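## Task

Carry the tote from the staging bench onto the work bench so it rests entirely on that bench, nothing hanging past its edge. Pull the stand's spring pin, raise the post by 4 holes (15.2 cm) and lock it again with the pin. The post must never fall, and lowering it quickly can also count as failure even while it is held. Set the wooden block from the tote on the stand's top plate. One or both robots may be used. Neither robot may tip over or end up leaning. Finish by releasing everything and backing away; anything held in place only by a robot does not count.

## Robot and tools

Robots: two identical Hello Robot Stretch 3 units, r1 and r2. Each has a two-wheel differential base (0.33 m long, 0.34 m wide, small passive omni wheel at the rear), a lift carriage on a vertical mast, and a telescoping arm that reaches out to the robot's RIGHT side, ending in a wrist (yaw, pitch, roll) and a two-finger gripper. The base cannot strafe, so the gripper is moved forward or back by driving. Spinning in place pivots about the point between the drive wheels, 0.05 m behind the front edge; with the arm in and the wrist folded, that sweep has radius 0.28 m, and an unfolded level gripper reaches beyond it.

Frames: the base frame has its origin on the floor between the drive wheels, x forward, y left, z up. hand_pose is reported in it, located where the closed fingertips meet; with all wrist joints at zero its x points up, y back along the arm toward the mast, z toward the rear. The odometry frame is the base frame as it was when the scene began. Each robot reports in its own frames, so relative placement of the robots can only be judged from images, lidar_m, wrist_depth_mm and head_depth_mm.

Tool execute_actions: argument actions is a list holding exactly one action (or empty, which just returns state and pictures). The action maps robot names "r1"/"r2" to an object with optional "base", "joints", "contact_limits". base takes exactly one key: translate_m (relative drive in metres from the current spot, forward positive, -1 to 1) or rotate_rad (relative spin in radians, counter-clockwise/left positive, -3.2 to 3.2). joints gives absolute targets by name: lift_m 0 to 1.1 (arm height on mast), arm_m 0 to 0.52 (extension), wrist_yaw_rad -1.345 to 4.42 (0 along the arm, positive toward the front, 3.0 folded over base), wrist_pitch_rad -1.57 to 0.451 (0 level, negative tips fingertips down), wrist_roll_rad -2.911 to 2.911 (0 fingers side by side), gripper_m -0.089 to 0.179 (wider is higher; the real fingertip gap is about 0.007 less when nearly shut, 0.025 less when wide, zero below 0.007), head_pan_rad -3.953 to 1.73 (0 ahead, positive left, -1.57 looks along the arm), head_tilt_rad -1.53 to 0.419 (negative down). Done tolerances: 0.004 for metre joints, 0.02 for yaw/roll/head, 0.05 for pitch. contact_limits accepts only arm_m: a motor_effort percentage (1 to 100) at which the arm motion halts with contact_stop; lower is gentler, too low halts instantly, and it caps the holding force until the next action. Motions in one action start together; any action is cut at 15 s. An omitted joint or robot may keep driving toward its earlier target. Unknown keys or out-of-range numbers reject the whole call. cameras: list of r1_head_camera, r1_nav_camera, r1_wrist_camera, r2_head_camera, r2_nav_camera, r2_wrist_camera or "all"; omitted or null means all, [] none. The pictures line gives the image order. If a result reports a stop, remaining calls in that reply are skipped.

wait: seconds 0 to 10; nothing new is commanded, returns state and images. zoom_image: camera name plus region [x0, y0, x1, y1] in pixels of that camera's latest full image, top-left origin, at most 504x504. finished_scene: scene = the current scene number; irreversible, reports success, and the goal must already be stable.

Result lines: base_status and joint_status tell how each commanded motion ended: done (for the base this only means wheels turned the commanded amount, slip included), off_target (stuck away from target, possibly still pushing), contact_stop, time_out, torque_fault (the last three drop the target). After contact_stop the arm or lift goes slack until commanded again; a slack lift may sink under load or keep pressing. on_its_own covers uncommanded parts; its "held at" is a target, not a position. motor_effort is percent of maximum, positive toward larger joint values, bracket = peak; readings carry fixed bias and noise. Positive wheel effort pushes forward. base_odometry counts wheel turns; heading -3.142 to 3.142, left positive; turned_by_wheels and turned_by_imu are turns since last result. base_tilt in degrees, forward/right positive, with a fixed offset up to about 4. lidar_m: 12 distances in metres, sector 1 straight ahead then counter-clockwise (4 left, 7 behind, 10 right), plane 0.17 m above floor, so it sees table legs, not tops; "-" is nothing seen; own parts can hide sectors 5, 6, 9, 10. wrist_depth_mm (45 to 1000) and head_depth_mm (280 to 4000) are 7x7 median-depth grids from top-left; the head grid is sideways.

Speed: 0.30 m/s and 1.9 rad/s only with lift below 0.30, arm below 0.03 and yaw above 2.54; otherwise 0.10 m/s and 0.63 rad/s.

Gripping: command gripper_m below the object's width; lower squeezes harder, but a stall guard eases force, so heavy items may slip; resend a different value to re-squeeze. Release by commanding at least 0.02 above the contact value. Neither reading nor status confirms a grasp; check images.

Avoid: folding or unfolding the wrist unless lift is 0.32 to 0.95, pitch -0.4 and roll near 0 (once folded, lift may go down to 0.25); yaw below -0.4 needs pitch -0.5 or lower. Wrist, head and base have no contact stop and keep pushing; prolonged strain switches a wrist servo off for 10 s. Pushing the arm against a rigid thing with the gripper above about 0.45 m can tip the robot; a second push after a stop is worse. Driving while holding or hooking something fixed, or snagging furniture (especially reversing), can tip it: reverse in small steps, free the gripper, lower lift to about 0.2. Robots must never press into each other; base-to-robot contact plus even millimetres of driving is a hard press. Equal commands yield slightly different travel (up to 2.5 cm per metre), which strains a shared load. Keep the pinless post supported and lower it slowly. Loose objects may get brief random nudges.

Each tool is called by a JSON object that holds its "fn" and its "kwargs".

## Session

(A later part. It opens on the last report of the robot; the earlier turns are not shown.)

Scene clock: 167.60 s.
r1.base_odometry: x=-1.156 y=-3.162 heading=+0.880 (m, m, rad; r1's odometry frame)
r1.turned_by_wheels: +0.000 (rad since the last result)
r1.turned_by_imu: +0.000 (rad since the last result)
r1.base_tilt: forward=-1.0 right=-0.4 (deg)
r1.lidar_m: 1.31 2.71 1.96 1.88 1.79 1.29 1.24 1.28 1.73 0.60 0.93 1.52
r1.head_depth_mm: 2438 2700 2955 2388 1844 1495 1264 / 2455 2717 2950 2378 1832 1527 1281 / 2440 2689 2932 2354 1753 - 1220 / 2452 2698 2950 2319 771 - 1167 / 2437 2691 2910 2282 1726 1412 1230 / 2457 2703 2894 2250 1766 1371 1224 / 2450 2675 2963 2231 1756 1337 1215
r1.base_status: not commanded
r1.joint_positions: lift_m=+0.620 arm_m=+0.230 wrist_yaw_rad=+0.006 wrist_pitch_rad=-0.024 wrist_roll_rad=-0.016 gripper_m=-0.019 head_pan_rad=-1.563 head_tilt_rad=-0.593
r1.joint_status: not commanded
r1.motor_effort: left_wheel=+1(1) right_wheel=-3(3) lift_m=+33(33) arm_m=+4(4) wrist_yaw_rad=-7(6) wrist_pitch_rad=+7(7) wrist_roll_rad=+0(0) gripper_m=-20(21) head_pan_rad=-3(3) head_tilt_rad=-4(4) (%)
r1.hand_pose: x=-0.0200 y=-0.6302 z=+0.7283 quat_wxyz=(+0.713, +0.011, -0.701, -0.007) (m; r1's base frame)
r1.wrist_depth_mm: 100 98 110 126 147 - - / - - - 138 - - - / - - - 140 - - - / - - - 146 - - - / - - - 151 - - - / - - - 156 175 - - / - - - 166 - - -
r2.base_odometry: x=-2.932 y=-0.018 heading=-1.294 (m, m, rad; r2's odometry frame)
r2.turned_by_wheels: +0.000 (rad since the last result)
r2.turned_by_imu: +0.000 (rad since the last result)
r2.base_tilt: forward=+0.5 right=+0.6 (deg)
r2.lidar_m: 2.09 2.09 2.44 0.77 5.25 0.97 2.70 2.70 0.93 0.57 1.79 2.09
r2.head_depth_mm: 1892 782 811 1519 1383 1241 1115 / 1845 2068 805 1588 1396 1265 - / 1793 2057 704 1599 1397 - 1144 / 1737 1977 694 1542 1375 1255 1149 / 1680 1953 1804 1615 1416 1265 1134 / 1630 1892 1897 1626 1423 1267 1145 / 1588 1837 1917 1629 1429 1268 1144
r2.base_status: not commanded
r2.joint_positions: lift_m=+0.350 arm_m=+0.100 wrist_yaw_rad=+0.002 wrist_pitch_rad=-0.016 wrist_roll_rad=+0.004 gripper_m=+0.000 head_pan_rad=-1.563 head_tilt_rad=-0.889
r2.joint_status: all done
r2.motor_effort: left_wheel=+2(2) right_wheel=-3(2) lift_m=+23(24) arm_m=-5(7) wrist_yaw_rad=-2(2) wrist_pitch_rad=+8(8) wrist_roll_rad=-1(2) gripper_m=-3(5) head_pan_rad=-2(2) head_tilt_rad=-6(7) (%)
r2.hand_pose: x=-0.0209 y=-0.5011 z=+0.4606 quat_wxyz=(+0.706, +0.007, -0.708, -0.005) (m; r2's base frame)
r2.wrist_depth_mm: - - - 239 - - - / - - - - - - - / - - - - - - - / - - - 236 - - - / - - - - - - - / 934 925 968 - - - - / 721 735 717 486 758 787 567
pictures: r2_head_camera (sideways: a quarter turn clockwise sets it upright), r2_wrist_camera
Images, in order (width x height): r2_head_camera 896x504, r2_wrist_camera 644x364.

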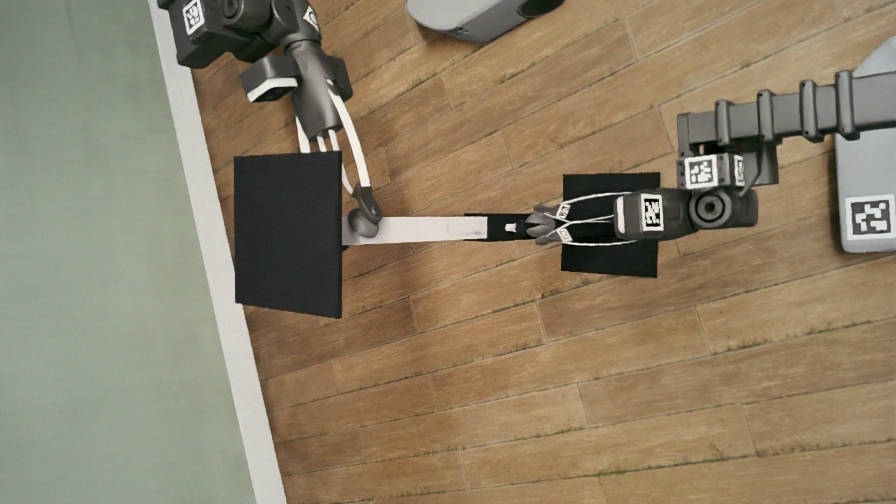

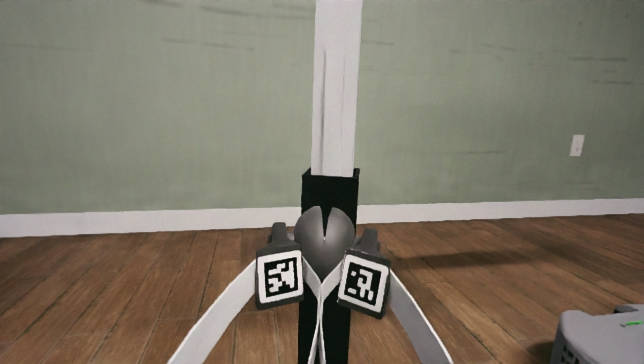

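Slipped. Retry deeper and tighter.

{"fn": "execute_actions", "kwargs": {"actions": [{"r2":{"joints":{"gripper_m":0.06}}}], "cameras": []}}

{"fn": "execute_actions", "kwargs": {"actions": [{"r2":{"joints":{"arm_m":0.155}}}], "cameras": []}}

{"fn": "execute_actions", "kwargs": {"actions": [{"r2":{"joints":{"gripper_m":-0.03}}}], "cameras": ["r2_wrist_camera"]}}

{"fn": "execute_actions", "kwargs": {"actions": [{"r2":{"joints":{"arm_m":0.125}}}], "cameras": ["r2_wrist_camera","r2_head_camera"]}}

Scene clock: 168.87 s.
r1.base_odometry: x=-1.156 y=-3.162 heading=+0.880 (m, m, rad; r1's odometry frame)
r1.turned_by_wheels: +0.000 (rad since the last result)
r1.turned_by_imu: +0.000 (rad since the last result)
r1.base_tilt: forward=-0.8 right=-0.3 (deg)
r1.lidar_m: 1.31 2.70 1.96 1.88 1.79 1.29 1.24 1.28 1.74 0.60 0.93 1.52
r1.head_depth_mm: 2439 2725 2955 2398 1842 1493 1258 / 2429 2692 2932 2379 1830 1529 1286 / 2454 2714 2970 2354 1755 - 1213 / 2460 2686 2905 2323 771 - 1172 / 2458 2716 2912 2283 1724 1390 1222 / 2434 2716 2944 2263 1773 1379 1223 / 2449 2694 2912 2241 1742 1337 1218
r1.base_status: not commanded
r1.joint_positions: lift_m=+0.620 arm_m=+0.230 wrist_yaw_rad=+0.006 wrist_pitch_rad=-0.024 wrist_roll_rad=-0.016 gripper_m=-0.019 head_pan_rad=-1.563 head_tilt_rad=-0.593
r1.joint_status: not commanded
r1.motor_effort: left_wheel=+1(1) right_wheel=-2(2) lift_m=+33(33) arm_m=+5(4) wrist_yaw_rad=-7(6) wrist_pitch_rad=+7(7) wrist_roll_rad=+0(0) gripper_m=-21(21) head_pan_rad=-3(5) head_tilt_rad=-4(4) (%)
r1.hand_pose: x=-0.0200 y=-0.6302 z=+0.7283 quat_wxyz=(+0.713, +0.011, -0.701, -0.007) (m; r1's base frame)
r1.wrist_depth_mm: 101 98 110 125 147 - - / - - - 138 - - - / - - - 141 - - - / - - - 146 - - - / - - - 149 - - - / - - - 156 173 - - / - - - 167 - - -
r2.base_odometry: x=-2.932 y=-0.018 heading=-1.294 (m, m, rad; r2's odometry frame)
r2.turned_by_wheels: +0.000 (rad since the last result)
r2.turned_by_imu: +0.000 (rad since the last result)
r2.base_tilt: forward=+0.6 right=+0.6 (deg)
r2.lidar_m: 2.09 2.08 2.44 0.77 5.26 0.98 2.70 2.70 0.93 0.57 1.79 2.09
r2.head_depth_mm: 1905 785 811 1526 1388 1241 1115 / 1851 2092 804 1589 1403 1267 - / 1781 2057 707 1595 1396 - 1138 / 1734 1987 696 1553 1371 1253 1143 / 1676 1944 1804 1617 1418 1262 1132 / 1631 1896 1893 1626 1413 1267 1136 / 1582 1821 1924 1636 1432 1269 1143
r2.base_status: not commanded
r2.joint_positions: lift_m=+0.350 arm_m=+0.100 wrist_yaw_rad=+0.002 wrist_pitch_rad=-0.016 wrist_roll_rad=+0.004 gripper_m=+0.060 head_pan_rad=-1.563 head_tilt_rad=-0.889
r2.joint_status: all done
r2.motor_effort: left_wheel=+2(2) right_wheel=-2(2) lift_m=+23(24) arm_m=-5(5) wrist_yaw_rad=-2(2) wrist_pitch_rad=+8(8) wrist_roll_rad=-1(1) gripper_m=-1(86) head_pan_rad=-2(2) head_tilt_rad=-6(6) (%)
r2.hand_pose: x=-0.0209 y=-0.5011 z=+0.4606 quat_wxyz=(+0.706, +0.007, -0.708, -0.005) (m; r2's base frame)
r2.wrist_depth_mm: - - - 239 - - - / - - - - - - - / - - - - - - - / - - - 236 - - - / - - - 236 - - - / 894 962 872 248 - - - / 729 724 755 256 770 776 571
pictures: none
No camera images: the call's "cameras" was empty. Leave "cameras" out to get every camera's image.

Scene clock: 170.40 s.
r1.base_odometry: x=-1.156 y=-3.162 heading=+0.880 (m, m, rad; r1's odometry frame)
r1.turned_by_wheels: +0.000 (rad since the last result)
r1.turned_by_imu: +0.000 (rad since the last result)
r1.base_tilt: forward=-0.9 right=-0.5 (deg)
r1.lidar_m: 1.31 2.71 1.96 1.88 1.78 1.29 1.24 1.28 1.74 0.60 0.93 1.52
r1.head_depth_mm: 2431 2721 2982 2393 1848 1500 1260 / 2427 2724 2931 2367 1824 1527 1277 / 2439 2703 2976 2346 1752 - 1218 / 2449 2700 2953 2293 772 - 1173 / 2443 2730 2896 2287 1714 1384 1223 / 2448 2708 2921 2273 1785 1345 1224 / 2471 2707 2937 2235 1748 1297 1217
r1.base_status: not commanded
r1.joint_positions: lift_m=+0.620 arm_m=+0.230 wrist_yaw_rad=+0.006 wrist_pitch_rad=-0.024 wrist_roll_rad=-0.016 gripper_m=-0.019 head_pan_rad=-1.563 head_tilt_rad=-0.593
r1.joint_status: not commanded
r1.motor_effort: left_wheel=+1(1) right_wheel=-3(3) lift_m=+33(33) arm_m=+5(5) wrist_yaw_rad=-6(5) wrist_pitch_rad=+7(7) wrist_roll_rad=+0(0) gripper_m=-21(21) head_pan_rad=-2(4) head_tilt_rad=-4(4) (%)
r1.hand_pose: x=-0.0200 y=-0.6302 z=+0.7283 quat_wxyz=(+0.713, +0.011, -0.701, -0.007) (m; r1's base frame)
r1.wrist_depth_mm: 101 97 109 126 147 - - / - - - 137 - - - / - - - 141 - - - / - - - 146 - - - / - - - 149 - - - / - - - 156 174 - - / - - - 167 - - -
r2.base_odometry: x=-2.932 y=-0.018 heading=-1.294 (m, m, rad; r2's odometry frame)
r2.turned_by_wheels: +0.000 (rad since the last result)
r2.turned_by_imu: +0.000 (rad since the last result)
r2.base_tilt: forward=+0.5 right=+0.6 (deg)
r2.lidar_m: 2.08 2.09 2.44 0.77 5.24 0.98 2.70 2.69 0.93 0.57 1.79 2.09
r2.head_depth_mm: 1902 783 810 1521 1384 1237 1116 / 1841 2112 804 1589 1390 1261 - / 1793 2054 707 1599 1430 1214 1150 / 1728 1980 695 1549 1378 1253 1143 / 1675 1955 1801 1619 1418 1257 1134 / 1635 1898 1904 1627 1425 1270 1140 / 1585 1834 1929 1638 1431 1271 1142
r2.base_status: not commanded
r2.joint_positions: lift_m=+0.350 arm_m=+0.155 wrist_yaw_rad=+0.002 wrist_pitch_rad=-0.017 wrist_roll_rad=+0.004 gripper_m=+0.060 head_pan_rad=-1.563 head_tilt_rad=-0.889
r2.joint_status: all done
r2.motor_effort: left_wheel=+2(2) right_wheel=-2(2) lift_m=+24(23) arm_m=+6(7) wrist_yaw_rad=-2(2) wrist_pitch_rad=+8(8) wrist_roll_rad=-2(1) gripper_m=+0(0) head_pan_rad=-3(2) head_tilt_rad=-6(7) (%)
r2.hand_pose: x=-0.0209 y=-0.5554 z=+0.4605 quat_wxyz=(+0.706, +0.007, -0.708, -0.005) (m; r2's base frame)
r2.wrist_depth_mm: - - - 166 - - - / - - - 171 - - - / - - - 175 - - - / - - - 178 - - - / - - - 177 - - - / 908 947 857 182 - - - / 721 750 751 193 758 786 727
pictures: none
No camera images: the call's "cameras" was empty. Leave "cameras" out to get every camera's image.

Scene clock: 171.77 s.
r1.base_odometry: x=-1.156 y=-3.162 heading=+0.880 (m, m, rad; r1's odometry frame)
r1.turned_by_wheels: +0.000 (rad since the last result)
r1.turned_by_imu: +0.000 (rad since the last result)
r1.base_tilt: forward=-0.9 right=-0.4 (deg)
r1.lidar_m: 1.31 2.70 1.95 1.88 1.78 1.29 1.24 1.28 1.74 0.60 0.93 1.52
r1.head_depth_mm: 2427 2690 3000 2398 1842 1509 1260 / 2435 2728 2941 2377 1834 1522 1288 / 2444 2693 2935 2338 1742 - 1216 / 2452 2689 2895 2305 772 - 1167 / 2431 2699 2935 2297 1728 1413 1225 / 2435 2705 2930 2272 1761 1341 1226 / 2441 2705 2945 2257 1745 1299 1218
r1.base_status: not commanded
r1.joint_positions: lift_m=+0.620 arm_m=+0.230 wrist_yaw_rad=+0.006 wrist_pitch_rad=-0.024 wrist_roll_rad=-0.016 gripper_m=-0.019 head_pan_rad=-1.563 head_tilt_rad=-0.593
r1.joint_status: not commanded
r1.motor_effort: left_wheel=+1(1) right_wheel=-3(3) lift_m=+33(33) arm_m=+4(5) wrist_yaw_rad=-6(6) wrist_pitch_rad=+7(7) wrist_roll_rad=+0(0) gripper_m=-20(21) head_pan_rad=-3(5) head_tilt_rad=-4(4) (%)
r1.hand_pose: x=-0.0200 y=-0.6302 z=+0.7283 quat_wxyz=(+0.713, +0.011, -0.701, -0.007) (m; r1's base frame)
r1.wrist_depth_mm: 101 97 110 125 147 - - / - - - 137 - - - / - - - 141 - - - / - - - 147 - - - / - - - 150 - - - / - - - 156 175 - - / - - - 167 - - -
r2.base_odometry: x=-2.932 y=-0.018 heading=-1.294 (m, m, rad; r2's odometry frame)
r2.turned_by_wheels: +0.000 (rad since the last result)
r2.turned_by_imu: +0.000 (rad since the last result)
r2.base_tilt: forward=+0.6 right=+0.5 (deg)
r2.lidar_m: 2.09 2.08 2.44 0.77 5.21 0.97 2.70 2.70 0.93 0.57 1.79 2.09
r2.head_depth_mm: 1914 783 813 1530 1388 1238 1117 / 1830 2089 808 1590 1398 1258 - / 1787 2044 704 1605 1427 1205 1147 / 1731 1981 696 1552 1378 1250 1148 / 1689 1946 1803 1615 1415 1262 1132 / 1634 1884 1893 1633 1428 1271 1139 / 1588 1826 1925 1642 1432 1271 1143
r2.base_status: not commanded
r2.joint_positions: lift_m=+0.350 arm_m=+0.154 wrist_yaw_rad=-0.004 wrist_pitch_rad=-0.018 wrist_roll_rad=+0.001 gripper_m=-0.029 head_pan_rad=-1.563 head_tilt_rad=-0.889
r2.joint_status: all done
r2.motor_effort: left_wheel=+0(2) right_wheel=+2(2) lift_m=+24(24) arm_m=+13(13) wrist_yaw_rad=+4(5) wrist_pitch_rad=+8(9) wrist_roll_rad=+0(1) gripper_m=-22(100) head_pan_rad=-2(2) head_tilt_rad=-7(6) (%)
r2.hand_pose: x=-0.0223 y=-0.5549 z=+0.4602 quat_wxyz=(+0.707, +0.005, -0.707, -0.008) (m; r2's base frame)
r2.wrist_depth_mm: - - - 167 - - - / - - - 170 - - - / - - - 177 - - - / - - - 181 - - - / - - - 179 - - - / 910 947 - 183 - - - / 712 739 726 195 754 791 584
pictures: r2_wrist_camera
Images, in order (width x height): r2_wrist_camera 644x364.

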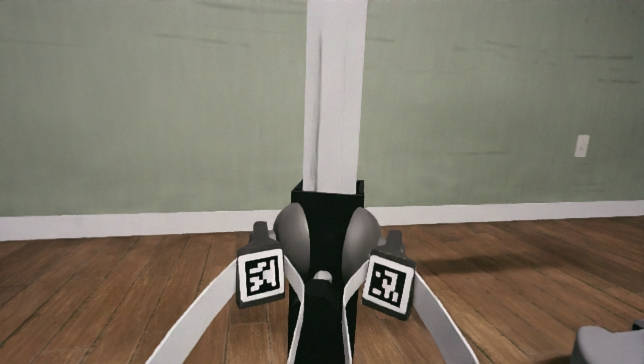

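Scene clock: 173.30 s.
r1.base_odometry: x=-1.156 y=-3.162 heading=+0.880 (m, m, rad; r1's odometry frame)
r1.turned_by_wheels: +0.000 (rad since the last result)
r1.turned_by_imu: +0.000 (rad since the last result)
r1.base_tilt: forward=-1.1 right=-0.4 (deg)
r1.lidar_m: 1.32 2.70 1.95 1.88 1.78 1.29 1.24 1.28 1.74 0.61 0.93 1.53
r1.head_depth_mm: 2439 2693 2915 2380 1835 1501 1260 / 2427 2707 2967 2370 1830 1533 1285 / 2427 2695 2965 2330 1745 - 1214 / 2444 2711 2947 2318 775 - 1172 / 2445 2714 2956 2293 1729 1423 1224 / 2461 2707 2929 2276 1760 1367 1224 / 2455 2703 2935 2239 1746 1337 1220
r1.base_status: not commanded
r1.joint_positions: lift_m=+0.620 arm_m=+0.230 wrist_yaw_rad=+0.006 wrist_pitch_rad=-0.024 wrist_roll_rad=-0.016 gripper_m=-0.019 head_pan_rad=-1.563 head_tilt_rad=-0.593
r1.joint_status: not commanded
r1.motor_effort: left_wheel=+1(1) right_wheel=-3(3) lift_m=+33(33) arm_m=+4(4) wrist_yaw_rad=-6(6) wrist_pitch_rad=+7(7) wrist_roll_rad=+0(0) gripper_m=-21(21) head_pan_rad=-2(3) head_tilt_rad=-5(4) (%)
r1.hand_pose: x=-0.0200 y=-0.6302 z=+0.7283 quat_wxyz=(+0.713, +0.011, -0.701, -0.007) (m; r1's base frame)
r1.wrist_depth_mm: 100 98 110 125 147 - - / - - - 137 - - - / - - - 140 - - - / - - - 147 - - - / - - - 150 - - - / - - - 156 175 - - / - - - 167 - - -
r2.base_odometry: x=-2.932 y=-0.018 heading=-1.294 (m, m, rad; r2's odometry frame)
r2.turned_by_wheels: +0.000 (rad since the last result)
r2.turned_by_imu: +0.000 (rad since the last result)
r2.base_tilt: forward=+0.4 right=+0.5 (deg)
r2.lidar_m: 2.09 2.09 2.45 0.77 5.21 0.98 2.70 2.70 0.93 0.57 1.79 2.09
r2.head_depth_mm: 1915 782 812 1535 1394 1240 1114 / 1844 2109 806 1591 1397 1261 - / 1792 2051 704 1601 1399 1207 1155 / 1728 1988 694 1550 1378 1248 1141 / 1674 1942 1814 1614 1421 1257 1137 / 1643 1880 1900 1628 1427 1269 1137 / 1587 1832 1917 1641 1437 1274 1140
r2.base_status: not commanded
r2.joint_positions: lift_m=+0.350 arm_m=+0.125 wrist_yaw_rad=-0.004 wrist_pitch_rad=-0.016 wrist_roll_rad=+0.006 gripper_m=-0.029 head_pan_rad=-1.563 head_tilt_rad=-0.890
r2.joint_status: all done
r2.motor_effort: left_wheel=+1(2) right_wheel=-1(6) lift_m=+24(24) arm_m=-5(12) wrist_yaw_rad=+4(24) wrist_pitch_rad=+8(8) wrist_roll_rad=-2(3) gripper_m=-13(21) head_pan_rad=-2(3) head_tilt_rad=-6(6) (%)
r2.hand_pose: x=-0.0224 y=-0.5261 z=+0.4606 quat_wxyz=(+0.705, +0.005, -0.709, -0.007) (m; r2's base frame)
r2.wrist_depth_mm: - - - - - - - / - - - 200 - - - / - - - 206 - - - / - - - 206 - - - / - - - - - - - / 910 938 - - - - - / 725 749 731 227 766 763 554
pictures: r2_head_camera (sideways: a quarter turn clockwise sets it upright), r2_wrist_camera
Images, in order (width x height): r2_head_camera 896x504, r2_wrist_camera 644x364.

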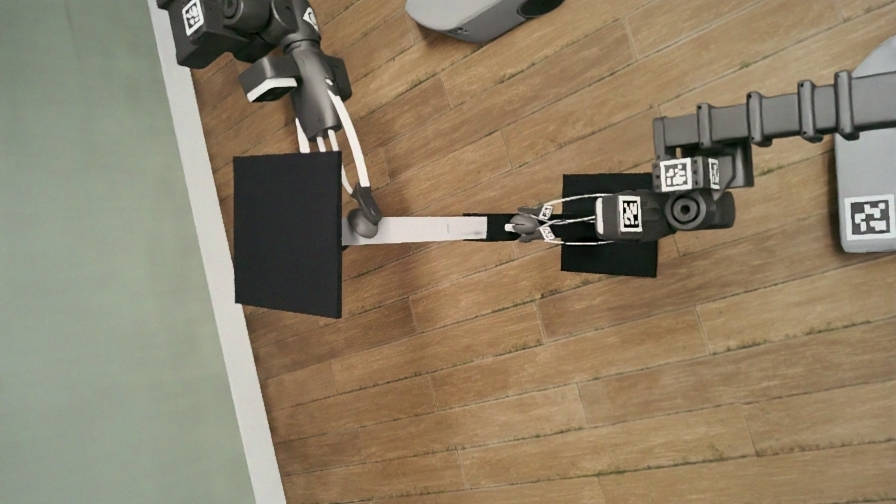

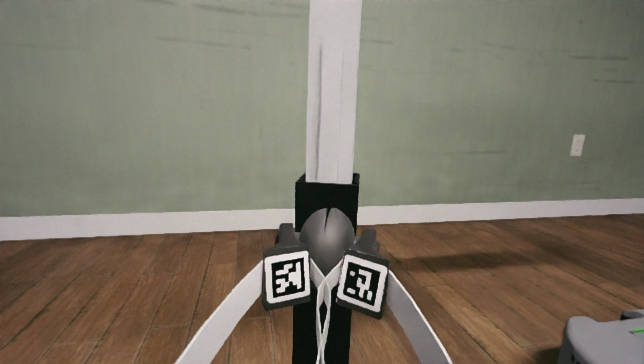

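{"fn": "execute_actions", "kwargs": {"actions": [{"r2":{"joints":{"arm_m":0.10}}}], "cameras": ["r2_wrist_camera","r2_head_camera"]}}

Scene clock: 174.53 s.
r1.base_odometry: x=-1.156 y=-3.162 heading=+0.880 (m, m, rad; r1's odometry frame)
r1.turned_by_wheels: +0.000 (rad since the last result)
r1.turned_by_imu: +0.000 (rad since the last result)
r1.base_tilt: forward=-1.0 right=-0.2 (deg)
r1.lidar_m: 1.31 2.70 1.96 1.88 1.78 1.29 1.24 1.28 1.73 0.61 0.93 1.52
r1.head_depth_mm: 2429 2695 2952 2397 1850 1497 1265 / 2444 2696 2956 2367 1819 1514 1282 / 2444 2698 2984 2342 1739 - 1216 / 2428 2697 2931 2320 772 - 1170 / 2462 2680 2935 2291 1732 1424 1224 / 2454 2710 2924 2258 1776 1377 1221 / 2449 2690 2944 2242 1750 1341 1213
r1.base_status: not commanded
r1.joint_positions: lift_m=+0.620 arm_m=+0.230 wrist_yaw_rad=+0.006 wrist_pitch_rad=-0.024 wrist_roll_rad=-0.016 gripper_m=-0.019 head_pan_rad=-1.563 head_tilt_rad=-0.593
r1.joint_status: not commanded
r1.motor_effort: left_wheel=+1(1) right_wheel=-2(3) lift_m=+33(33) arm_m=+5(5) wrist_yaw_rad=-6(6) wrist_pitch_rad=+7(7) wrist_roll_rad=+0(0) gripper_m=-21(20) head_pan_rad=-3(3) head_tilt_rad=-4(4) (%)
r1.hand_pose: x=-0.0200 y=-0.6302 z=+0.7283 quat_wxyz=(+0.713, +0.011, -0.701, -0.007) (m; r1's base frame)
r1.wrist_depth_mm: 100 97 110 126 147 - - / - - - 137 - - - / - - - 141 - - - / - - - 146 - - - / - - - 149 - - - / - - - 156 175 - - / - - - 165 - - -
r2.base_odometry: x=-2.932 y=-0.018 heading=-1.294 (m, m, rad; r2's odometry frame)
r2.turned_by_wheels: +0.000 (rad since the last result)
r2.turned_by_imu: +0.000 (rad since the last result)
r2.base_tilt: forward=+0.4 right=+0.6 (deg)
r2.lidar_m: 2.09 2.09 2.44 0.77 5.21 0.97 2.69 2.70 0.93 0.57 1.79 2.09
r2.head_depth_mm: 1914 782 813 1524 1381 1236 1114 / 1838 2074 808 1591 1400 1267 - / 1798 2047 704 1596 1403 - 1147 / 1736 1981 692 1532 1366 1257 1144 / 1683 1959 1792 1607 1409 1261 1134 / 1631 1901 1884 1632 1417 1265 1136 / 1581 1824 1900 1628 1424 1270 1143
r2.base_status: not commanded
r2.joint_positions: lift_m=+0.350 arm_m=+0.100 wrist_yaw_rad=-0.003 wrist_pitch_rad=-0.017 wrist_roll_rad=+0.006 gripper_m=-0.029 head_pan_rad=-1.563 head_tilt_rad=-0.890
r2.joint_status: all done
r2.motor_effort: left_wheel=+1(1) right_wheel=-1(1) lift_m=+24(24) arm_m=-5(5) wrist_yaw_rad=+4(5) wrist_pitch_rad=+8(8) wrist_roll_rad=-2(2) gripper_m=-12(13) head_pan_rad=-2(2) head_tilt_rad=-6(6) (%)
r2.hand_pose: x=-0.0223 y=-0.5011 z=+0.4605 quat_wxyz=(+0.705, +0.005, -0.709, -0.007) (m; r2's base frame)
r2.wrist_depth_mm: - - - - - - - / - - - - - - - / - - - - - - - / - - - 233 - - - / - - - - - - - / 938 924 - - - - - / 732 739 749 714 763 758 560
pictures: r2_head_camera (sideways: a quarter turn clockwise sets it upright), r2_wrist_camera
Images, in order (width x height): r2_head_camera 896x504, r2_wrist_camera 644x364.

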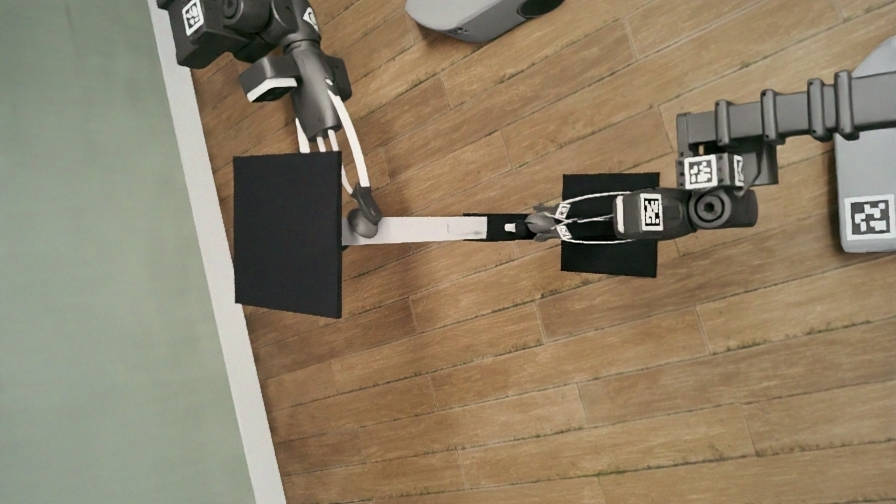

